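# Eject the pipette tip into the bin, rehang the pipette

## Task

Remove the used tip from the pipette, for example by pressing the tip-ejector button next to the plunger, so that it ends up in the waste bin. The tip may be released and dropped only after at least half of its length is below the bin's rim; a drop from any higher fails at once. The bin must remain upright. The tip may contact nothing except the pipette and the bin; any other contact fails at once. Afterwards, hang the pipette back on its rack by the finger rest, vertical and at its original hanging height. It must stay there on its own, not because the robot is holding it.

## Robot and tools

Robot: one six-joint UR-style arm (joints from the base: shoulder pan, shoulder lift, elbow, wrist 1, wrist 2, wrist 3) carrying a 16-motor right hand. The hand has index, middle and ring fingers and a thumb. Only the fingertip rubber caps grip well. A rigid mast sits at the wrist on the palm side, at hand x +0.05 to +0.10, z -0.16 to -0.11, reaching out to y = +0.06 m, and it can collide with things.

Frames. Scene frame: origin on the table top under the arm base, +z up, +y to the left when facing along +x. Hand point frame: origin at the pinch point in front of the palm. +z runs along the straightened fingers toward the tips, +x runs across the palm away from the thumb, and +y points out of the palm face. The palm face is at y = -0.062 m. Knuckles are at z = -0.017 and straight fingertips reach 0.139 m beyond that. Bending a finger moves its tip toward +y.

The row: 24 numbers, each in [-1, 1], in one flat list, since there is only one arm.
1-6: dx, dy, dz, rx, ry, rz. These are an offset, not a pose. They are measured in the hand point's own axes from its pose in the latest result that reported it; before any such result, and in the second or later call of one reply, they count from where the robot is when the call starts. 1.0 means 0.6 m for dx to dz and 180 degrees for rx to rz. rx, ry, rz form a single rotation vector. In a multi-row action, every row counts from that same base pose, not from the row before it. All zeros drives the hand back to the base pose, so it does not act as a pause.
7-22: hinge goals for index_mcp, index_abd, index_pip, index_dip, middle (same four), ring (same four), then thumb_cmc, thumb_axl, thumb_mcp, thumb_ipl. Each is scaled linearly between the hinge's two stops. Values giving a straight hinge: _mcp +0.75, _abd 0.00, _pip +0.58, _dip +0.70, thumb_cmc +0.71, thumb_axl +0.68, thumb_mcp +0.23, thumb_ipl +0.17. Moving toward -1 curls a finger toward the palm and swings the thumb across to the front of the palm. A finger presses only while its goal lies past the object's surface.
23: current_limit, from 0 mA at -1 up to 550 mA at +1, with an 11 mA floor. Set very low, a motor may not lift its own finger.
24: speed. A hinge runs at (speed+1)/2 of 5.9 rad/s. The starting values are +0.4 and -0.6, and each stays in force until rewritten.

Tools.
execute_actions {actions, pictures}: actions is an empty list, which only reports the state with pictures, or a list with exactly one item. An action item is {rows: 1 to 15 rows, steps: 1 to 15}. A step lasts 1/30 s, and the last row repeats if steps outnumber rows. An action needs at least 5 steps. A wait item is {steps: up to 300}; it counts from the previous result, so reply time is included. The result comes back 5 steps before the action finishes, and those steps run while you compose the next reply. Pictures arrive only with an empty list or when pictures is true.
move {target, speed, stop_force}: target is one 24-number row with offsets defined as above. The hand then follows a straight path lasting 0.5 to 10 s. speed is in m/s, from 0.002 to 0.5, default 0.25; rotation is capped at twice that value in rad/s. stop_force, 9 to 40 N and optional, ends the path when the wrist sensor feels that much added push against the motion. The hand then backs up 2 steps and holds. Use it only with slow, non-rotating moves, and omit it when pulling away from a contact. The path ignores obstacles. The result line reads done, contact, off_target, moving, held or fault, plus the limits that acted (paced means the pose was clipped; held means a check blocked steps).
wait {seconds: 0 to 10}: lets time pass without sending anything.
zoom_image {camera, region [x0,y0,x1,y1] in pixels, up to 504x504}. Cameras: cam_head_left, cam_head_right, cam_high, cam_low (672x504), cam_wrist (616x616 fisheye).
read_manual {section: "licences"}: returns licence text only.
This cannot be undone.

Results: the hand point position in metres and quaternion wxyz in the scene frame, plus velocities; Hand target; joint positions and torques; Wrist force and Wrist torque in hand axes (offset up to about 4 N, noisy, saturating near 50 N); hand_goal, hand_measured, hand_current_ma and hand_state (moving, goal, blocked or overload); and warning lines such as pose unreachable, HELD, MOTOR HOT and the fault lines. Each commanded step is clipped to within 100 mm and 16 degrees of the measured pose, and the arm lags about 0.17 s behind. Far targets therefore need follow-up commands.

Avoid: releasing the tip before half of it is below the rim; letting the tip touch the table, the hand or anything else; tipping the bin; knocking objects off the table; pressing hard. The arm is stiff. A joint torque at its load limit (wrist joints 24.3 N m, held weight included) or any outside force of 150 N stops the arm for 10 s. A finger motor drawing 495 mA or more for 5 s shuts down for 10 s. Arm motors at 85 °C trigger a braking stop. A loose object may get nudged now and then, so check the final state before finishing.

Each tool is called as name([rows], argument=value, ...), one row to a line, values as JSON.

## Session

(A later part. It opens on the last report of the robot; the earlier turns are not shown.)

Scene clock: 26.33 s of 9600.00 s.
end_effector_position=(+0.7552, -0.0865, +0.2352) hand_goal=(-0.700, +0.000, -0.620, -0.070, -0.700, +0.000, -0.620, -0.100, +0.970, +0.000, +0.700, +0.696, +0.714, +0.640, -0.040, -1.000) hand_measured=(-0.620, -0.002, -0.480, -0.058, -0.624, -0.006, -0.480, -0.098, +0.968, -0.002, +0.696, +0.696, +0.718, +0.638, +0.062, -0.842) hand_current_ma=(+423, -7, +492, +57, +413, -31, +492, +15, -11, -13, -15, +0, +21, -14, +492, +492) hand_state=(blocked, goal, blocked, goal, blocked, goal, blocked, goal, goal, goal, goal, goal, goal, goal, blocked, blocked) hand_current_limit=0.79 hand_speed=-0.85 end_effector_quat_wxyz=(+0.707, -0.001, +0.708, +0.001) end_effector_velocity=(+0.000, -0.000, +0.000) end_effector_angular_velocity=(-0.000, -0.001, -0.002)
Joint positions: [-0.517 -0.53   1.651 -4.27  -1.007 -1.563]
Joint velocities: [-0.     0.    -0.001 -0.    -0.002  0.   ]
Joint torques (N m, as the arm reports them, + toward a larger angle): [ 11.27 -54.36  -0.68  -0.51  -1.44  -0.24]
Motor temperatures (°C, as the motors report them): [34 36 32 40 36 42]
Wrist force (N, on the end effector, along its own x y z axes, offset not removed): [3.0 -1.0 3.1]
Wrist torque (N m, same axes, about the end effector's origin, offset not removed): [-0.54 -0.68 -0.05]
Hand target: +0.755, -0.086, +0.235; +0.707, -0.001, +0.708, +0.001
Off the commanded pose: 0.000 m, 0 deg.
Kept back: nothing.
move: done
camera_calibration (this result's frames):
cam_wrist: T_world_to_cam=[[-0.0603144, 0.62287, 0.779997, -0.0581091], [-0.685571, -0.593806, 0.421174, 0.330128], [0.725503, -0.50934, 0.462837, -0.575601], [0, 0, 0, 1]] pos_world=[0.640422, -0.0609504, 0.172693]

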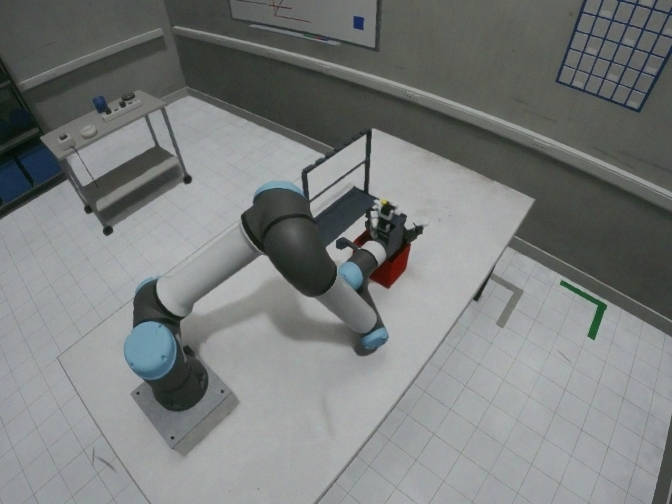

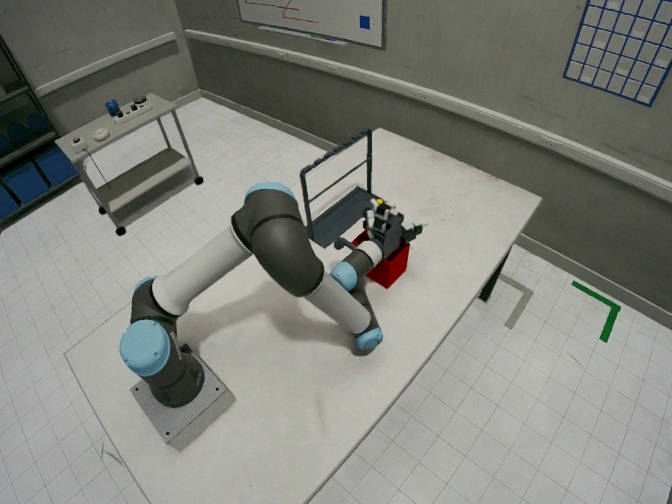

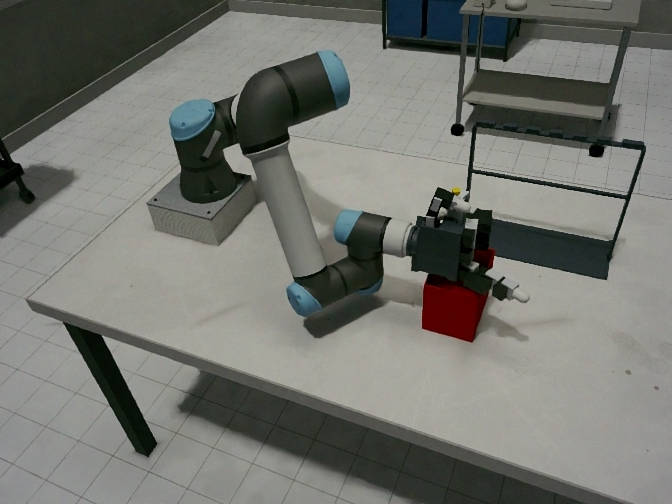

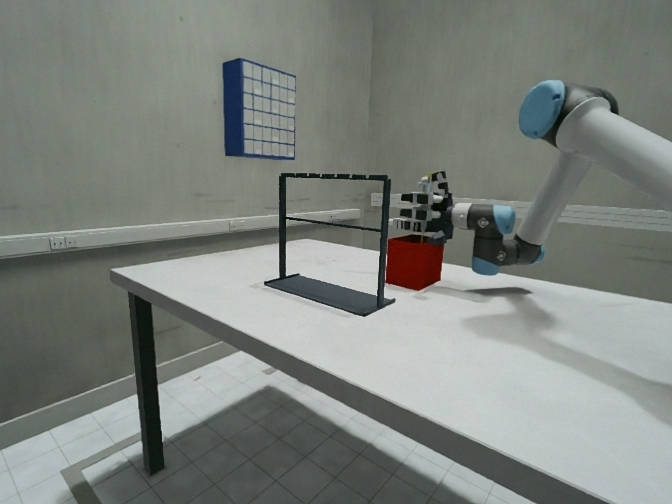

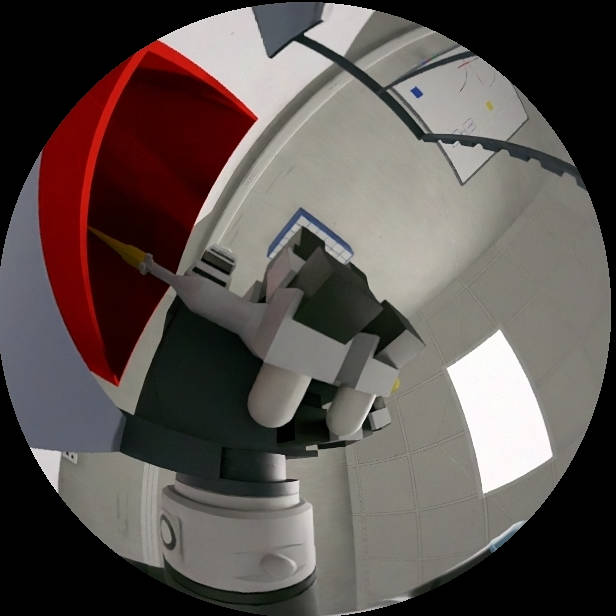

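move(target=[0,0,0,0,0,0, -0.70,0,-0.62,-0.07, -0.70,0,-0.62,-0.1, 0.97,0,0.7,0.696, 0.714,0.64,-0.06,-1.0, 1.0,-0.85], speed=0.05)

execute_actions([
  {"rows": [[0,0,0,0,0,0, -0.70,0,-0.62,-0.07, -0.70,0,-0.62,-0.1, 0.97,0,0.7,0.696, 0.714,0.64,-0.06,-1.0, 1.0,-0.85],[0,0,0,0,0,0, -0.70,0,-0.62,-0.07, -0.70,0,-0.62,-0.1, 0.97,0,0.7,0.696, 0.714,0.64,-0.06,-1.0, 1.0,-0.85],[0,0,0,0,0,0, -0.70,0,-0.62,-0.07, -0.70,0,-0.62,-0.1, 0.97,0,0.7,0.696, 0.714,0.64,-0.06,-1.0, 1.0,-0.85],[0,0,0,0,0,0, -0.70,0,-0.62,-0.07, -0.70,0,-0.62,-0.1, 0.97,0,0.7,0.696, 0.714,0.64,-0.06,-1.0, 1.0,-0.85],[0,0,0,0,0,0, -0.70,0,-0.62,-0.07, -0.70,0,-0.62,-0.1, 0.97,0,0.7,0.696, 0.714,0.64,-0.06,-1.0, 1.0,-0.85],[0,0,0,0,0,0, -0.70,0,-0.62,-0.07, -0.70,0,-0.62,-0.1, 0.97,0,0.7,0.696, 0.714,0.64,-0.06,-1.0, 0.79,-0.85]], "steps": 10},
])

Scene clock: 31.17 s of 9600.00 s.
end_effector_position=(+0.7552, -0.0865, +0.2352) hand_goal=(-0.700, +0.000, -0.620, -0.070, -0.700, +0.000, -0.620, -0.100, +0.970, +0.000, +0.700, +0.696, +0.714, +0.640, -0.060, -1.000) hand_measured=(-0.620, -0.004, -0.482, -0.058, -0.622, -0.006, -0.484, -0.098, +0.968, -0.002, +0.696, +0.696, +0.720, +0.638, +0.018, -0.896) hand_current_ma=(+423, -19, +550, +62, +422, -31, +550, +15, -11, -13, -15, +0, +28, -16, +541, +550) hand_state=(blocked, goal, blocked, goal, blocked, goal, blocked, goal, goal, goal, goal, goal, goal, goal, blocked, blocked) hand_current_limit=1.00 hand_speed=-0.85 end_effector_quat_wxyz=(+0.707, -0.001, +0.708, +0.001) end_effector_velocity=(-0.000, -0.000, +0.000) end_effector_angular_velocity=(-0.001, -0.001, -0.000)
Joint positions: [-0.517 -0.53   1.651 -4.27  -1.007 -1.563]
Joint velocities: [-0.    -0.    -0.    -0.001  0.     0.   ]
Joint torques (N m, as the arm reports them, + toward a larger angle): [ 10.85 -54.75  -1.76  -0.37  -1.22  -0.19]
Motor temperatures (°C, as the motors report them): [34 36 32 40 36 42]
Wrist force (N, on the end effector, along its own x y z axes, offset not removed): [-3.1 -8.0 -0.7]
Wrist torque (N m, same axes, about the end effector's origin, offset not removed): [-0.92 0.59 -0.74]
Hand target: +0.755, -0.086, +0.235; +0.707, -0.001, +0.708, +0.001
Off the commanded pose: 0.000 m, 0 deg.
Kept back: nothing.
After step 90, 1.13 s passed at rest.
move: done
camera_calibration (this result's frames):
cam_wrist: T_world_to_cam=[[-0.0603143, 0.62287, 0.779997, -0.0581091], [-0.685571, -0.593806, 0.421174, 0.330128], [0.725503, -0.50934, 0.462836, -0.575601], [0, 0, 0, 1]] pos_world=[0.640422, -0.0609504, 0.172693]

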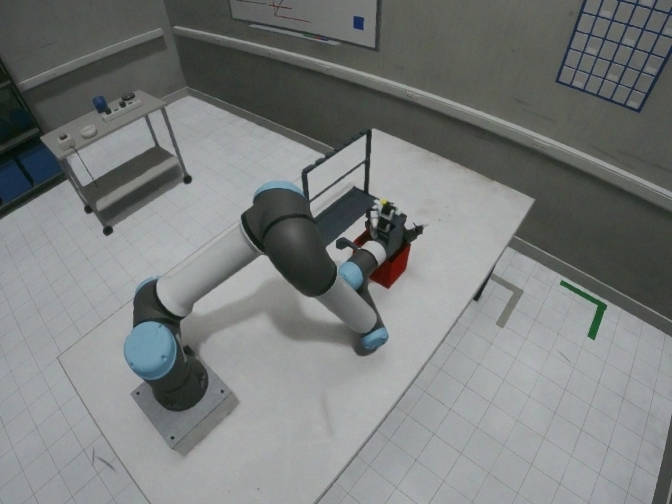

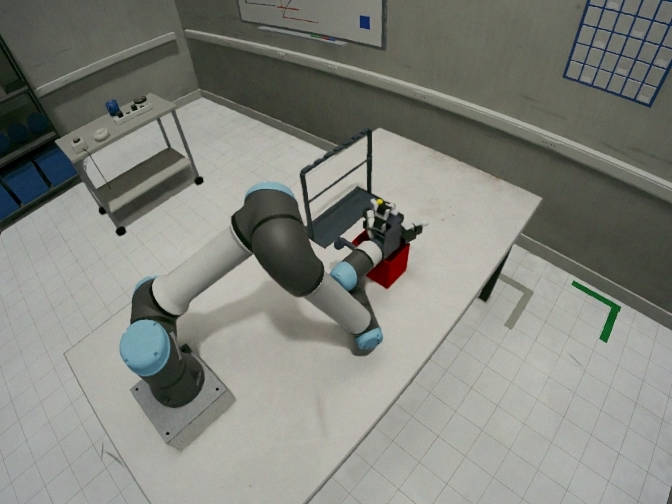

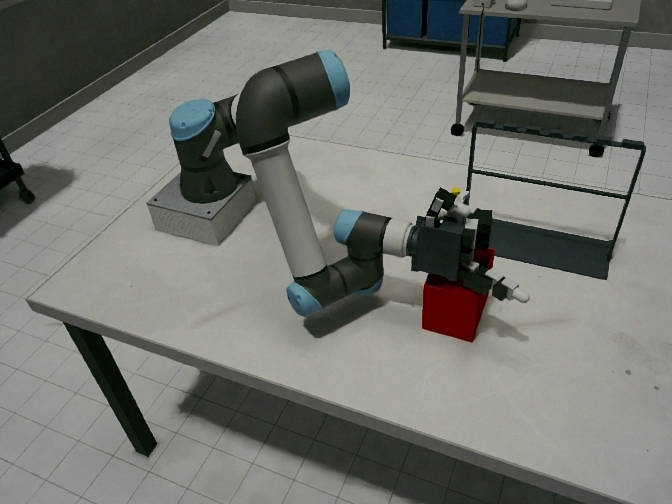

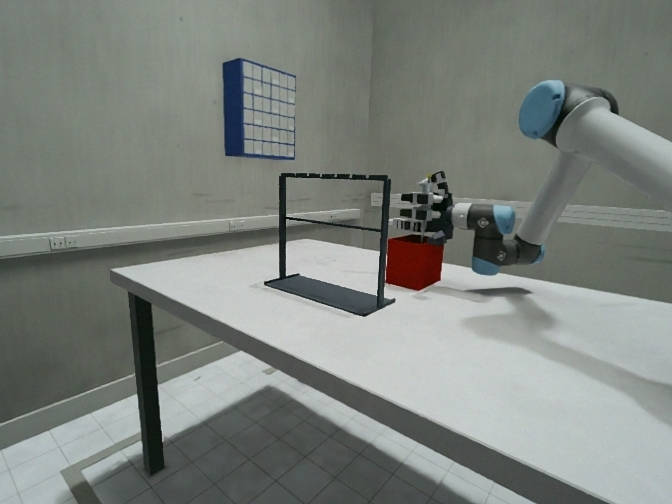

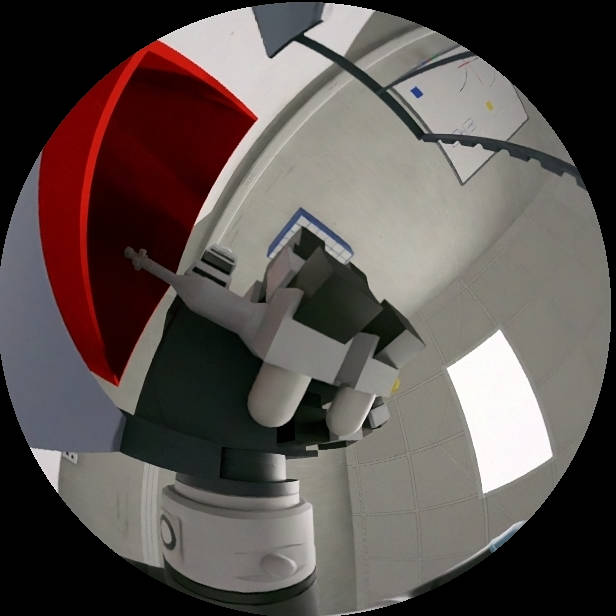

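Scene clock: 31.33 s of 9600.00 s.
end_effector_position=(+0.7552, -0.0865, +0.2352) hand_goal=(-0.700, +0.000, -0.620, -0.070, -0.700, +0.000, -0.620, -0.100, +0.970, +0.000, +0.700, +0.696, +0.714, +0.640, -0.060, -1.000) hand_measured=(-0.620, -0.004, -0.482, -0.058, -0.622, -0.006, -0.484, -0.098, +0.968, -0.002, +0.696, +0.696, +0.720, +0.638, +0.018, -0.896) hand_current_ma=(+423, -19, +550, +62, +422, -31, +550, +15, -11, -13, -15, +0, +28, -16, +541, +550) hand_state=(blocked, goal, blocked, goal, blocked, goal, blocked, goal, goal, goal, goal, goal, goal, goal, blocked, blocked) hand_current_limit=1.00 hand_speed=-0.85 end_effector_quat_wxyz=(+0.707, -0.001, +0.708, +0.001) end_effector_velocity=(-0.000, +0.000, -0.000) end_effector_angular_velocity=(+0.000, +0.001, -0.000)
Joint positions: [-0.517 -0.53   1.651 -4.27  -1.007 -1.563]
Joint velocities: [ 0.     0.     0.001 -0.    -0.    -0.   ]
Joint torques (N m, as the arm reports them, + toward a larger angle): [ 10.25 -54.87  -0.9   -0.46  -1.44  -0.17]
Motor temperatures (°C, as the motors report them): [34 36 32 40 36 42]
Wrist force (N, on the end effector, along its own x y z axes, offset not removed): [-1.3 -2.5 3.6]
Wrist torque (N m, same axes, about the end effector's origin, offset not removed): [-0.67 0.03 -0.32]
Steps of this call (steps 1 to 5: the first 5 steps of this action). Readings (end_effector_position | what the end effector reports):
1: (+0.7552, -0.0865, +0.2352) | hand_goal=(-0.700, +0.000, -0.620, -0.070, -0.700, +0.000, -0.620, -0.100, +0.970, +0.000, +0.700, +0.696, +0.714, +0.640, -0.060, -1.000) hand_measured=(-0.620, -0.004, -0.482, -0.058, -0.622, -0.006, -0.484, -0.098, +0.968, -0.002, +0.696, +0.696, +0.720, +0.638, +0.018, -0.896) hand_current_ma=(+423, -19, +550, +62, +422, -31, +550, +15, -11, -13, -15, +0, +28, -16, +541, +550) hand_state=(blocked, goal, blocked, goal, blocked, goal, blocked, goal, goal, goal, goal, goal, goal, goal, blocked, blocked) hand_current_limit=1.00 hand_speed=-0.85
2: (+0.7552, -0.0865, +0.2352) | hand_goal=(-0.700, +0.000, -0.620, -0.070, -0.700, +0.000, -0.620, -0.100, +0.970, +0.000, +0.700, +0.696, +0.714, +0.640, -0.060, -1.000) hand_measured=(-0.620, -0.004, -0.482, -0.058, -0.622, -0.006, -0.484, -0.098, +0.968, -0.002, +0.696, +0.696, +0.720, +0.638, +0.018, -0.896) hand_current_ma=(+423, -19, +550, +62, +422, -31, +550, +15, -11, -13, -15, +0, +28, -16, +541, +550) hand_state=(blocked, goal, blocked, goal, blocked, goal, blocked, goal, goal, goal, goal, goal, goal, goal, blocked, blocked) hand_current_limit=1.00 hand_speed=-0.85
4: (+0.7552, -0.0865, +0.2352) | hand_goal=(-0.700, +0.000, -0.620, -0.070, -0.700, +0.000, -0.620, -0.100, +0.970, +0.000, +0.700, +0.696, +0.714, +0.640, -0.060, -1.000) hand_measured=(-0.620, -0.004, -0.482, -0.058, -0.622, -0.006, -0.484, -0.098, +0.968, -0.002, +0.696, +0.696, +0.720, +0.638, +0.018, -0.896) hand_current_ma=(+423, -19, +550, +62, +422, -31, +550, +15, -11, -13, -15, +0, +28, -16, +541, +550) hand_state=(blocked, goal, blocked, goal, blocked, goal, blocked, goal, goal, goal, goal, goal, goal, goal, blocked, blocked) hand_current_limit=1.00 hand_speed=-0.85
5: the state above

The tip has dropped. Release the thumb and raise.

move(target=[-0.06,0,0,0,0,0, -0.70,0,-0.62,-0.07, -0.70,0,-0.62,-0.1, 0.97,0,0.7,0.696, 0.714,0.64,0.10,-0.72, 0.4,-0.75], speed=0.06)

move(target=[-0.03,0.05,0,0,0,0, -0.70,0,-0.62,-0.07, -0.70,0,-0.62,-0.1, 0.97,0,0.7,0.696, 0.714,0.678,0.85,0.168, 0.4,-0.5], speed=0.06)

zoom_image(camera="cam_low", region=[370, 130, 480, 260])

zoom_image(camera="cam_high", region=[410, 130, 520, 300])

Scene clock: 32.63 s of 9600.00 s.
end_effector_position=(+0.7553, -0.0864, +0.2710) hand_goal=(-0.700, +0.000, -0.620, -0.070, -0.700, +0.000, -0.620, -0.100, +0.970, +0.000, +0.700, +0.696, +0.714, +0.640, +0.100, -0.720) hand_measured=(-0.620, -0.004, -0.482, -0.058, -0.620, -0.006, -0.484, -0.098, +0.968, -0.002, +0.696, +0.696, +0.720, +0.638, +0.094, -0.726) hand_current_ma=(+385, -21, +385, +62, +385, -31, +385, +15, -11, -13, -15, +0, +26, -12, -42, -37) hand_state=(blocked, goal, blocked, goal, blocked, goal, blocked, goal, goal, goal, goal, goal, goal, goal, goal, goal) hand_current_limit=0.40 hand_speed=-0.75 end_effector_quat_wxyz=(+0.707, -0.001, +0.708, +0.001) end_effector_velocity=(+0.000, -0.000, +0.002) end_effector_angular_velocity=(-0.001, +0.000, -0.001)
Joint positions: [-0.517 -0.605  1.678 -4.221 -1.006 -1.563]
Joint velocities: [ 0.    -0.004  0.001  0.003 -0.001 -0.001]
Joint torques (N m, as the arm reports them, + toward a larger angle): [-12.59 -56.99  -1.91   0.01   1.46  -1.58]
Motor temperatures (°C, as the motors report them): [34 36 32 40 36 42]
Wrist force (N, on the end effector, along its own x y z axes, offset not removed): [-1.3 -4.5 -1.4]
Wrist torque (N m, same axes, about the end effector's origin, offset not removed): [-0.64 0.41 -0.40]
Hand target: +0.755, -0.086, +0.271; +0.707, -0.001, +0.708, +0.001
Off your previous action's commanded pose: 0.000 m, 0 deg at its last step (step 5 of this call).
Off the commanded pose: 0.000 m, 0 deg.
Kept back: nothing.
move: done
camera_calibration (this result's frames):
cam_wrist: T_world_to_cam=[[-0.0603335, 0.622832, 0.780026, -0.0860706], [-0.685577, -0.59383, 0.42113, 0.315092], [0.725496, -0.50936, 0.462827, -0.592165], [0, 0, 0, 1]] pos_world=[0.64044, -0.0609067, 0.208513]

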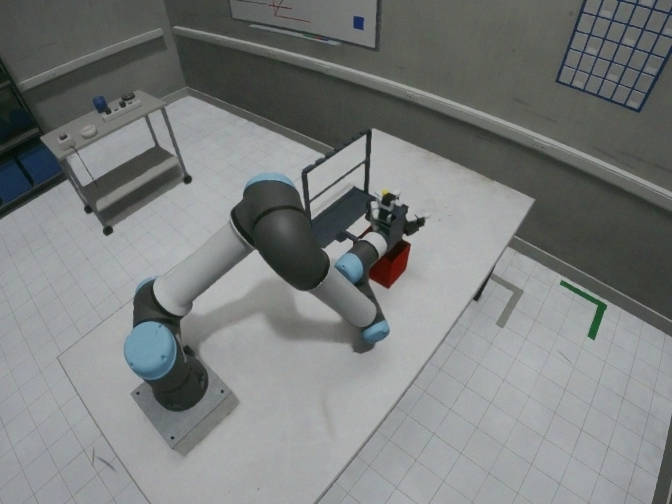

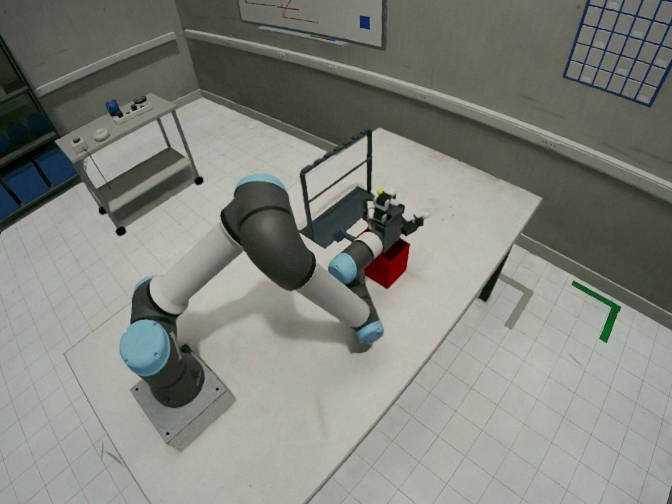

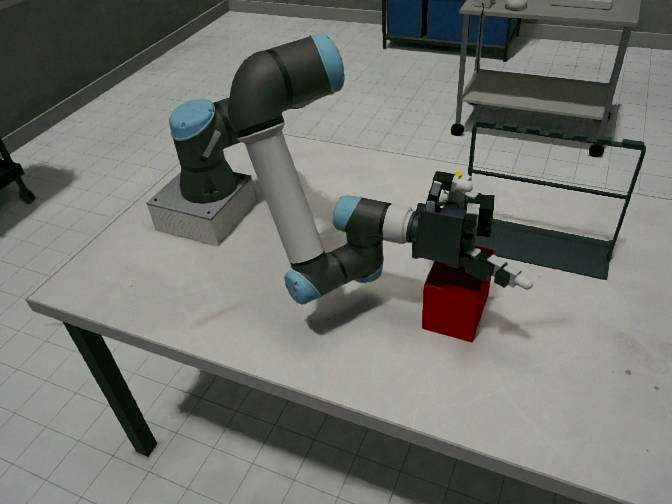

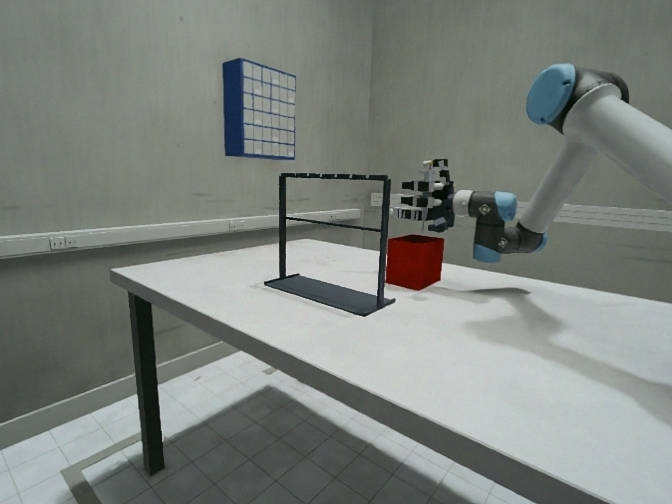

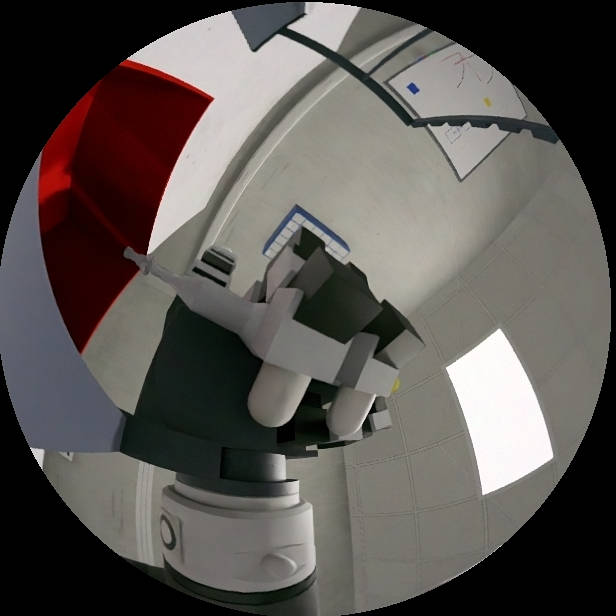

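Scene clock: 33.97 s of 9600.00 s.
end_effector_position=(+0.7552, -0.0564, +0.2890) hand_goal=(-0.700, +0.000, -0.620, -0.070, -0.700, +0.000, -0.620, -0.100, +0.970, +0.000, +0.700, +0.696, +0.714, +0.678, +0.850, +0.168) hand_measured=(-0.620, -0.004, -0.482, -0.058, -0.620, -0.006, -0.484, -0.098, +0.968, -0.002, +0.696, +0.696, +0.720, +0.674, +0.852, +0.168) hand_current_ma=(+385, -21, +385, +62, +385, -31, +385, +15, -11, -13, -15, +0, +26, -26, +19, -5) hand_state=(blocked, goal, blocked, goal, blocked, goal, blocked, goal, goal, goal, goal, goal, goal, goal, goal, goal) hand_current_limit=0.40 hand_speed=-0.50 end_effector_quat_wxyz=(+0.707, -0.001, +0.708, +0.001) end_effector_velocity=(+0.000, -0.000, +0.000) end_effector_angular_velocity=(-0.001, -0.001, -0.001)
Joint positions: [-0.469 -0.653  1.718 -4.213 -1.055 -1.563]
Joint velocities: [-0.     0.    -0.001 -0.001 -0.001  0.   ]
Joint torques (N m, as the arm reports them, + toward a larger angle): [ 11.23 -57.04  -1.75   0.1   -1.24  -1.5 ]
Motor temperatures (°C, as the motors report them): [34 36 32 40 36 42]
Wrist force (N, on the end effector, along its own x y z axes, offset not removed): [-0.9 -3.4 1.0]
Wrist torque (N m, same axes, about the end effector's origin, offset not removed): [-0.67 -0.12 -0.42]
Hand target: +0.755, -0.056, +0.289; +0.707, -0.001, +0.708, +0.001
Off the commanded pose: 0.000 m, 0 deg.
Kept back: nothing.
move: done
camera_calibration (this result's frames):
cam_wrist: T_world_to_cam=[[-0.0602929, 0.6229, 0.779975, -0.118766], [-0.685555, -0.593793, 0.421218, 0.325285], [0.72552, -0.509319, 0.462833, -0.585162], [0, 0, 0, 1]] pos_world=[0.640386, -0.0309029, 0.226451]

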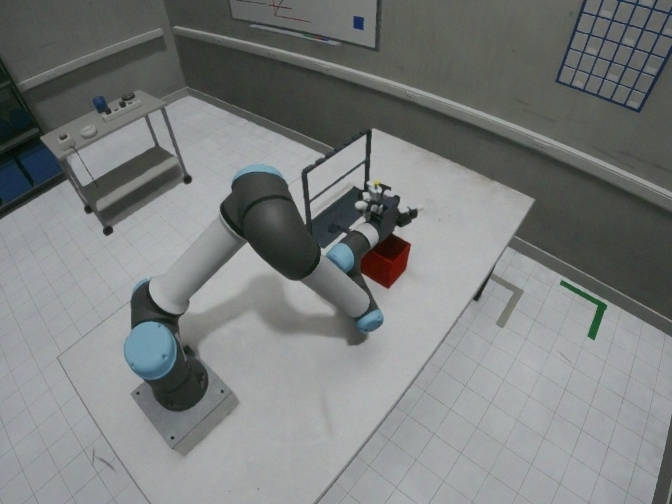

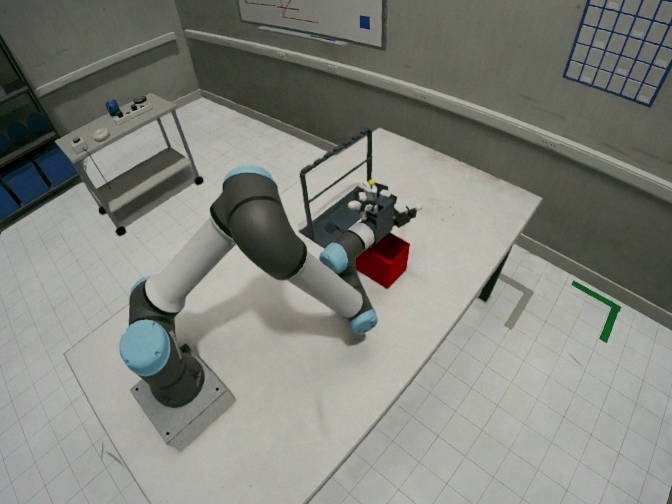

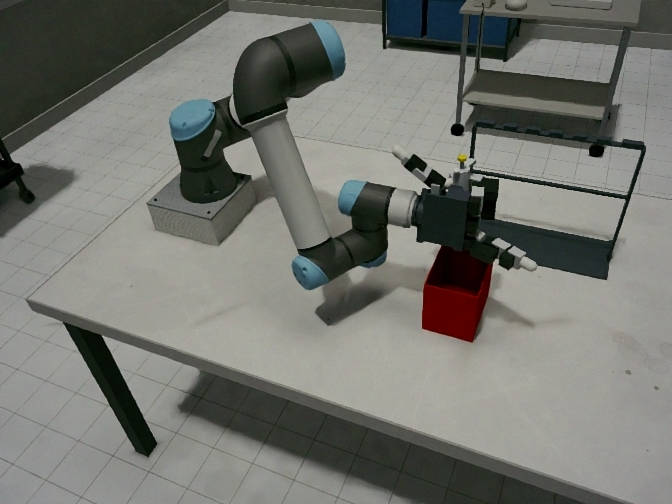

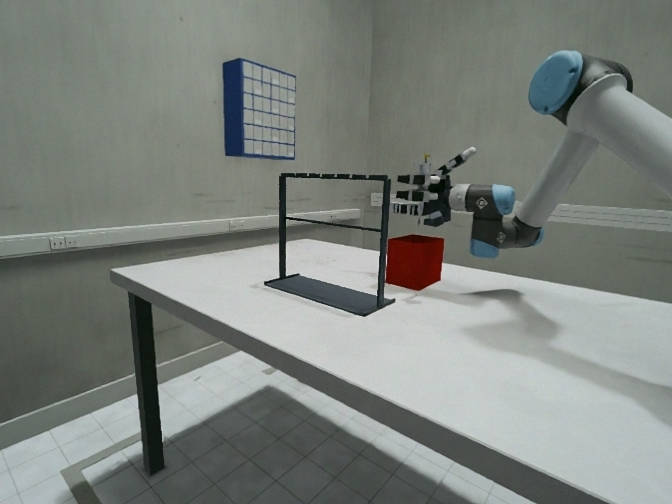

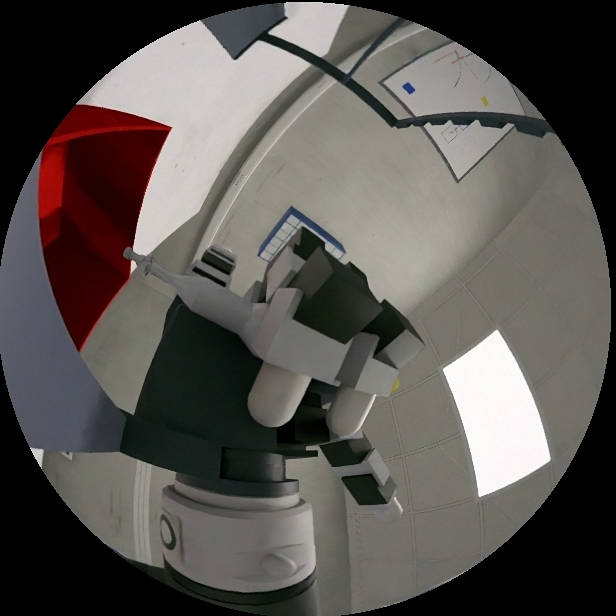

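Region (370, 130, 480, 260) of cam_low's 672x504 image, scaled by 3.877, with more detail than that image has; it fills the left 426 columns of this view, and the rest is white.

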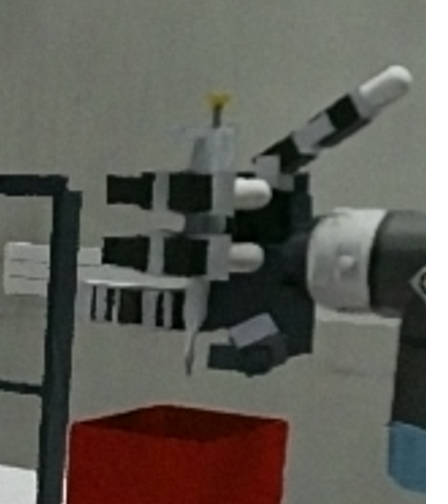

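Region (410, 130, 520, 300) of cam_high's 672x504 image, scaled by 2.965, with more detail than that image has; it fills the left 326 columns of this view, and the rest is white.

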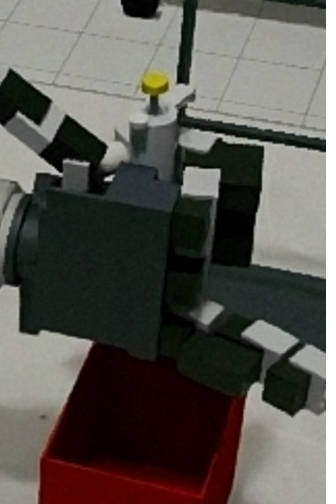

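move(target=[0.0483,0.2273,-0.0053,-0.1333,0.0175,-0.0037, -0.70,0,-0.62,-0.07, -0.70,0,-0.62,-0.1, 0.97,0,0.7,0.696, 0.714,0.678,0.85,0.168, 0.4,-0.5], speed=0.12)

zoom_image(camera="cam_low", region=[340, 150, 440, 250])

zoom_image(camera="cam_high", region=[450, 105, 540, 195])

zoom_image(camera="cam_head_left", region=[295, 140, 375, 220])

Scene clock: 36.47 s of 9600.00 s.
end_effector_position=(+0.7517, +0.0797, +0.2599) hand_goal=(-0.700, +0.000, -0.620, -0.070, -0.700, +0.000, -0.620, -0.100, +0.970, +0.000, +0.700, +0.696, +0.714, +0.678, +0.850, +0.168) hand_measured=(-0.620, -0.004, -0.482, -0.058, -0.620, -0.006, -0.484, -0.098, +0.968, -0.002, +0.696, +0.696, +0.720, +0.674, +0.852, +0.168) hand_current_ma=(+385, -21, +385, +62, +385, -31, +385, +15, -11, -13, -15, +0, +26, -26, +19, -5) hand_state=(blocked, goal, blocked, goal, blocked, goal, blocked, goal, goal, goal, goal, goal, goal, goal, goal, goal) hand_current_limit=0.40 hand_speed=-0.50 end_effector_quat_wxyz=(+0.671, -0.152, +0.711, +0.144) end_effector_velocity=(+0.000, +0.002, -0.001) end_effector_angular_velocity=(+0.001, +0.003, +0.006)
Joint positions: [-0.347 -0.583  1.604 -4.091 -0.76  -1.621]
Joint velocities: [ 0.002  0.001 -0.002  0.005  0.004 -0.001]
Joint torques (N m, as the arm reports them, + toward a larger angle): [ 13.   -42.69 -19.17   0.09   1.31  -1.71]
Motor temperatures (°C, as the motors report them): [34 36 32 40 36 42]
Wrist force (N, on the end effector, along its own x y z axes, offset not removed): [3.1 -3.0 1.2]
Wrist torque (N m, same axes, about the end effector's origin, offset not removed): [-0.59 -0.63 -0.15]
Hand target: +0.752, +0.080, +0.260; +0.671, -0.152, +0.711, +0.144
Off the commanded pose: 0.000 m, 0 deg.
Kept back: nothing.
move: done
camera_calibration (this result's frames):
cam_wrist: T_world_to_cam=[[-0.268022, 0.562209, 0.782359, -0.0207057], [-0.362703, -0.811207, 0.458683, 0.180818], [0.89253, -0.160827, 0.421336, -0.642343], [0, 0, 0, 1]] pos_world=[0.633345, 0.0550162, 0.203903]

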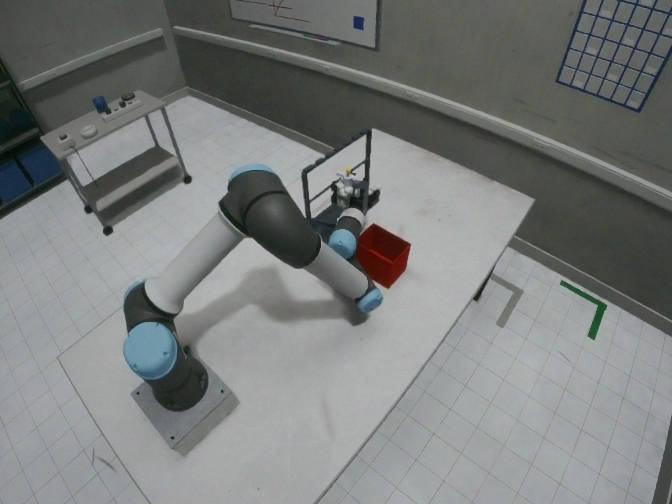

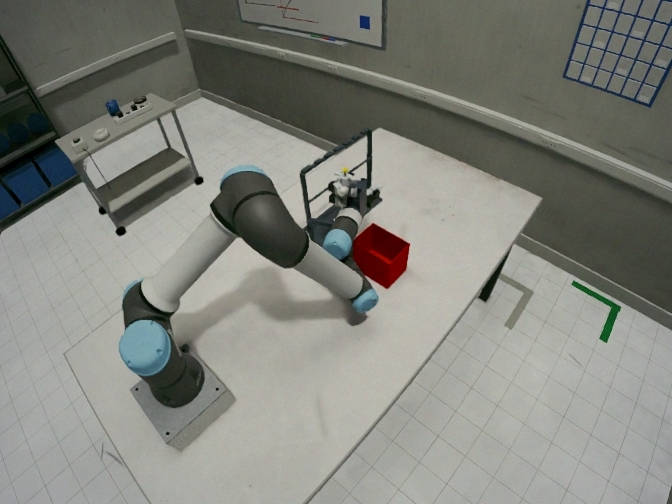

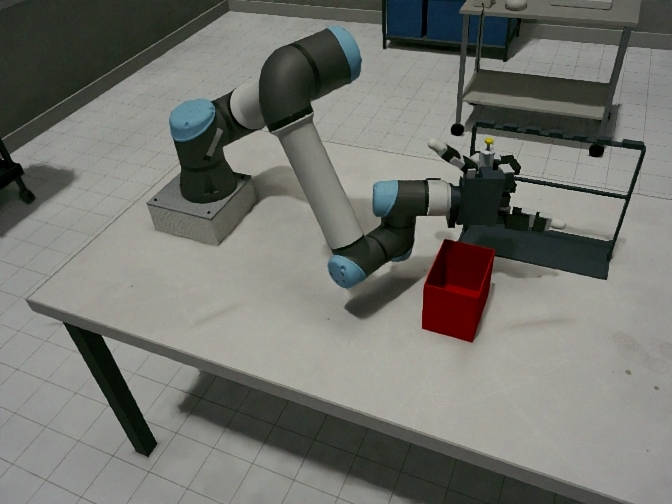

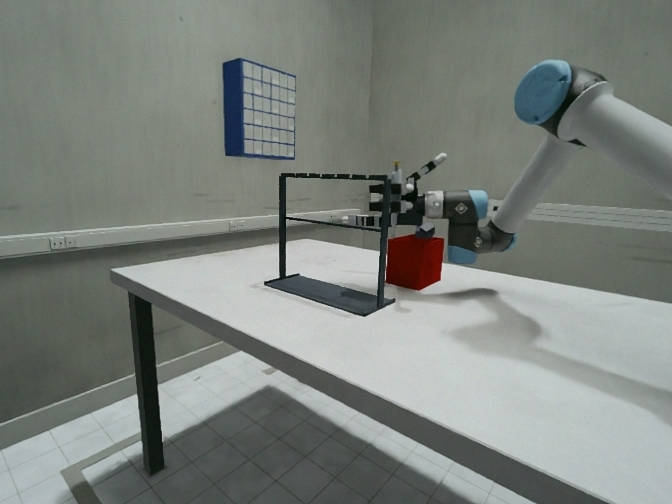

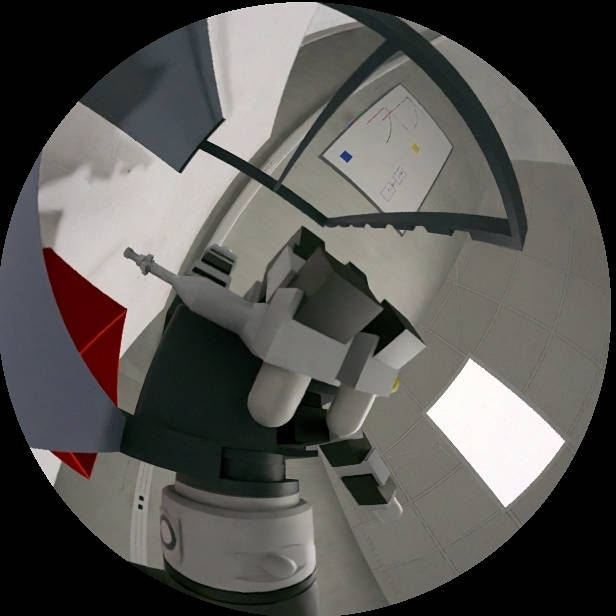

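Region (340, 150, 440, 250) of cam_low's 672x504 image, scaled by 5.040, with more detail than that image has.

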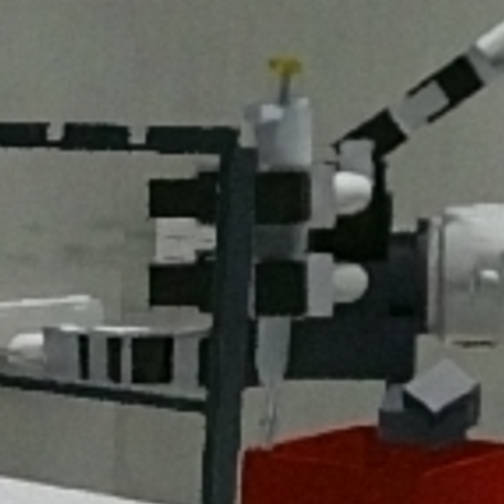

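Region (450, 105, 540, 195) of cam_high's 672x504 image, scaled by 5.600, with more detail than that image has.

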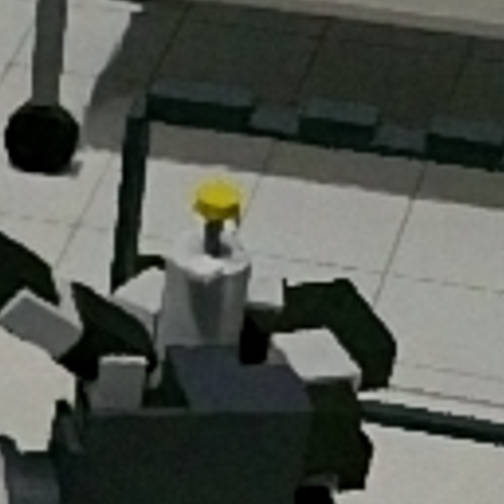

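Region (295, 140, 375, 220) of cam_head_left's 672x504 image, scaled by 6.300, with more detail than that image has.

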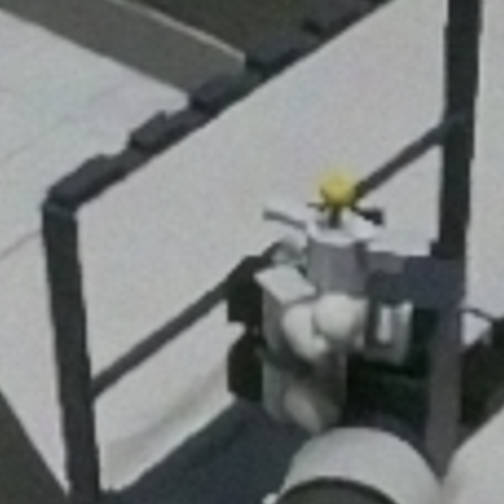

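move(target=[-0.0031,0.1217,0.0545,0,0,0, -0.70,0,-0.62,-0.07, -0.70,0,-0.62,-0.1, 0.97,0,0.7,0.696, 0.714,0.678,0.85,0.168, 0.4,-0.5], speed=0.06)

zoom_image(camera="cam_low", region=[340, 150, 430, 240])

zoom_image(camera="cam_high", region=[460, 105, 530, 175])

zoom_image(camera="cam_head_left", region=[295, 145, 355, 205])

Scene clock: 38.57 s of 9600.00 s.
end_effector_position=(+0.7517, +0.1595, +0.2597) hand_goal=(-0.700, +0.000, -0.620, -0.070, -0.700, +0.000, -0.620, -0.100, +0.970, +0.000, +0.700, +0.696, +0.714, +0.678, +0.850, +0.168) hand_measured=(-0.620, -0.004, -0.482, -0.058, -0.620, -0.006, -0.484, -0.098, +0.968, -0.002, +0.696, +0.696, +0.720, +0.674, +0.852, +0.168) hand_current_ma=(+385, -21, +385, +62, +385, -31, +385, +15, -11, -13, -15, +0, +26, -26, +19, -5) hand_state=(blocked, goal, blocked, goal, blocked, goal, blocked, goal, goal, goal, goal, goal, goal, goal, goal, goal) hand_current_limit=0.40 hand_speed=-0.50 end_effector_quat_wxyz=(+0.671, -0.152, +0.711, +0.144) end_effector_velocity=(+0.000, +0.002, +0.000) end_effector_angular_velocity=(+0.000, -0.000, +0.001)
Joint positions: [-0.212 -0.592  1.626 -4.112 -0.894 -1.609]
Joint velocities: [ 0.003  0.    -0.001  0.    -0.002  0.   ]
Joint torques (N m, as the arm reports them, + toward a larger angle): [ 10.54 -51.65 -17.66  -3.45  -1.1    1.84]
Motor temperatures (°C, as the motors report them): [34 36 32 40 36 42]
Wrist force (N, on the end effector, along its own x y z axes, offset not removed): [0.7 0.6 2.8]
Wrist torque (N m, same axes, about the end effector's origin, offset not removed): [-0.36 -0.26 -0.25]
Hand target: +0.752, +0.160, +0.260; +0.671, -0.152, +0.711, +0.144
Off the commanded pose: 0.000 m, 0 deg.
Kept back: nothing.
move: done
camera_calibration (this result's frames):
cam_wrist: T_world_to_cam=[[-0.267846, 0.562395, 0.782285, -0.0656018], [-0.362588, -0.811099, 0.458964, 0.245511], [0.89263, -0.160716, 0.421167, -0.629532], [0, 0, 0, 1]] pos_world=[0.633388, 0.134852, 0.203777]

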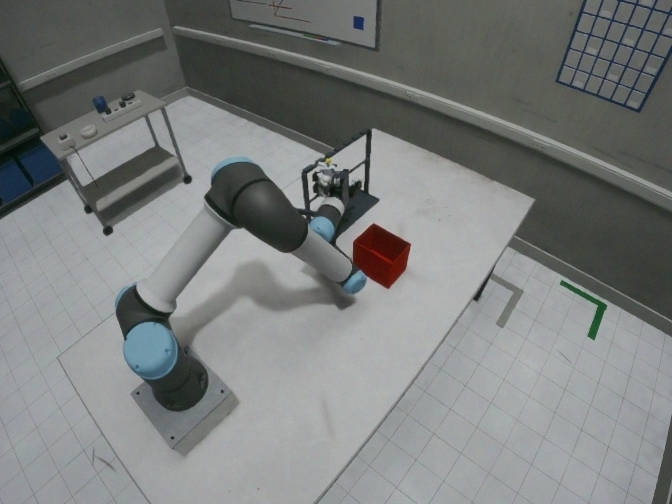

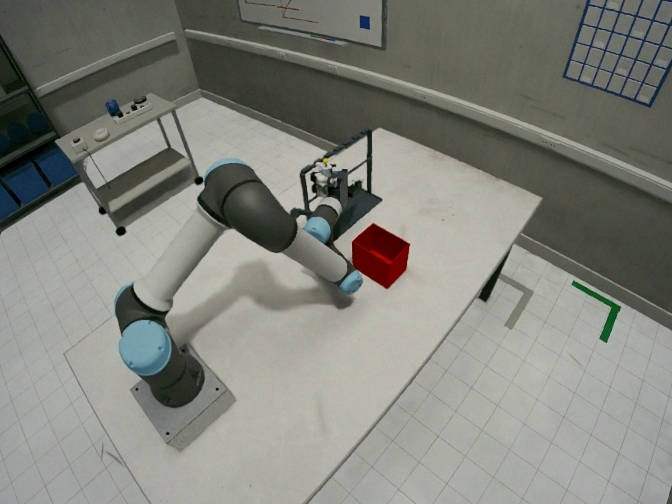

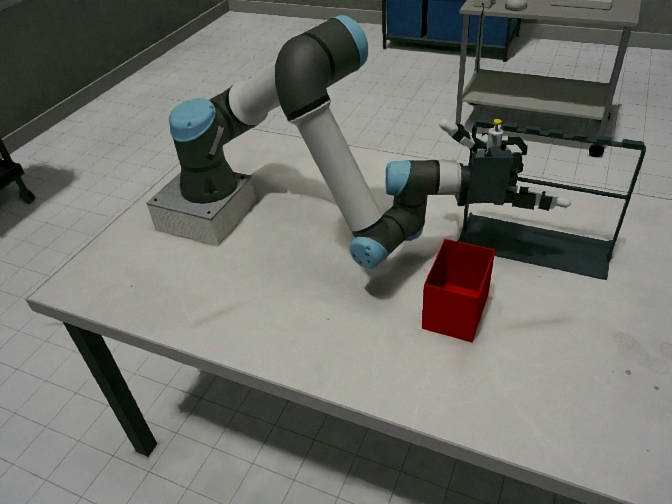

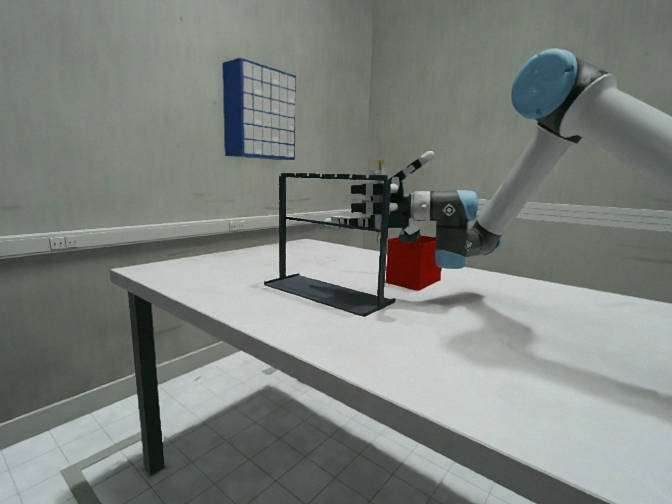

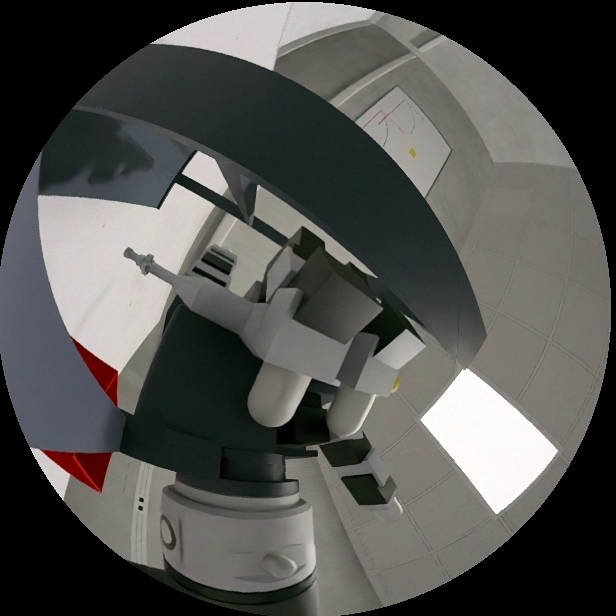

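Region (340, 150, 430, 240) of cam_low's 672x504 image, scaled by 5.600, with more detail than that image has.

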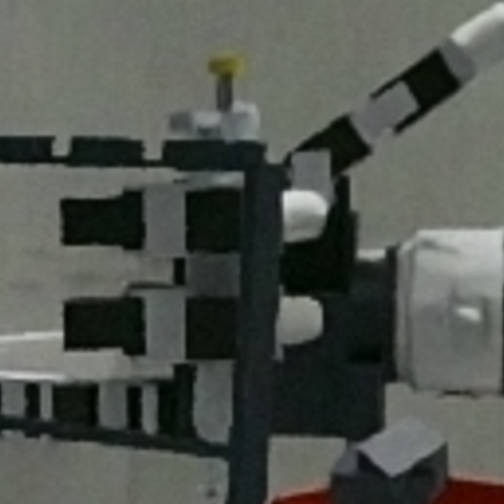

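Region (460, 105, 530, 175) of cam_high's 672x504 image, scaled by 7.200, with more detail than that image has.

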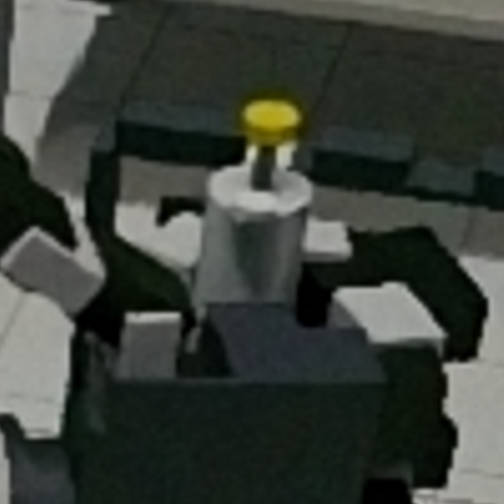

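Region (295, 145, 355, 205) of cam_head_left's 672x504 image, scaled by 8.400, with more detail than that image has.

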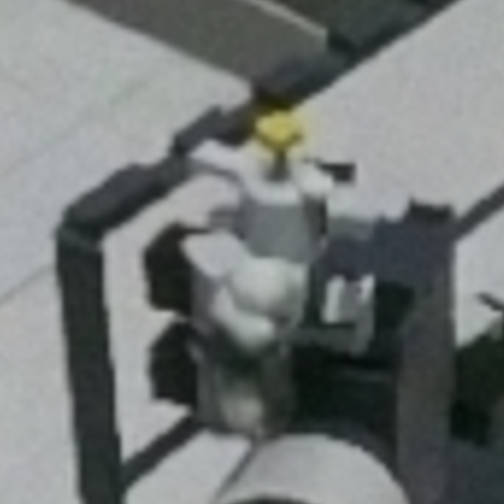

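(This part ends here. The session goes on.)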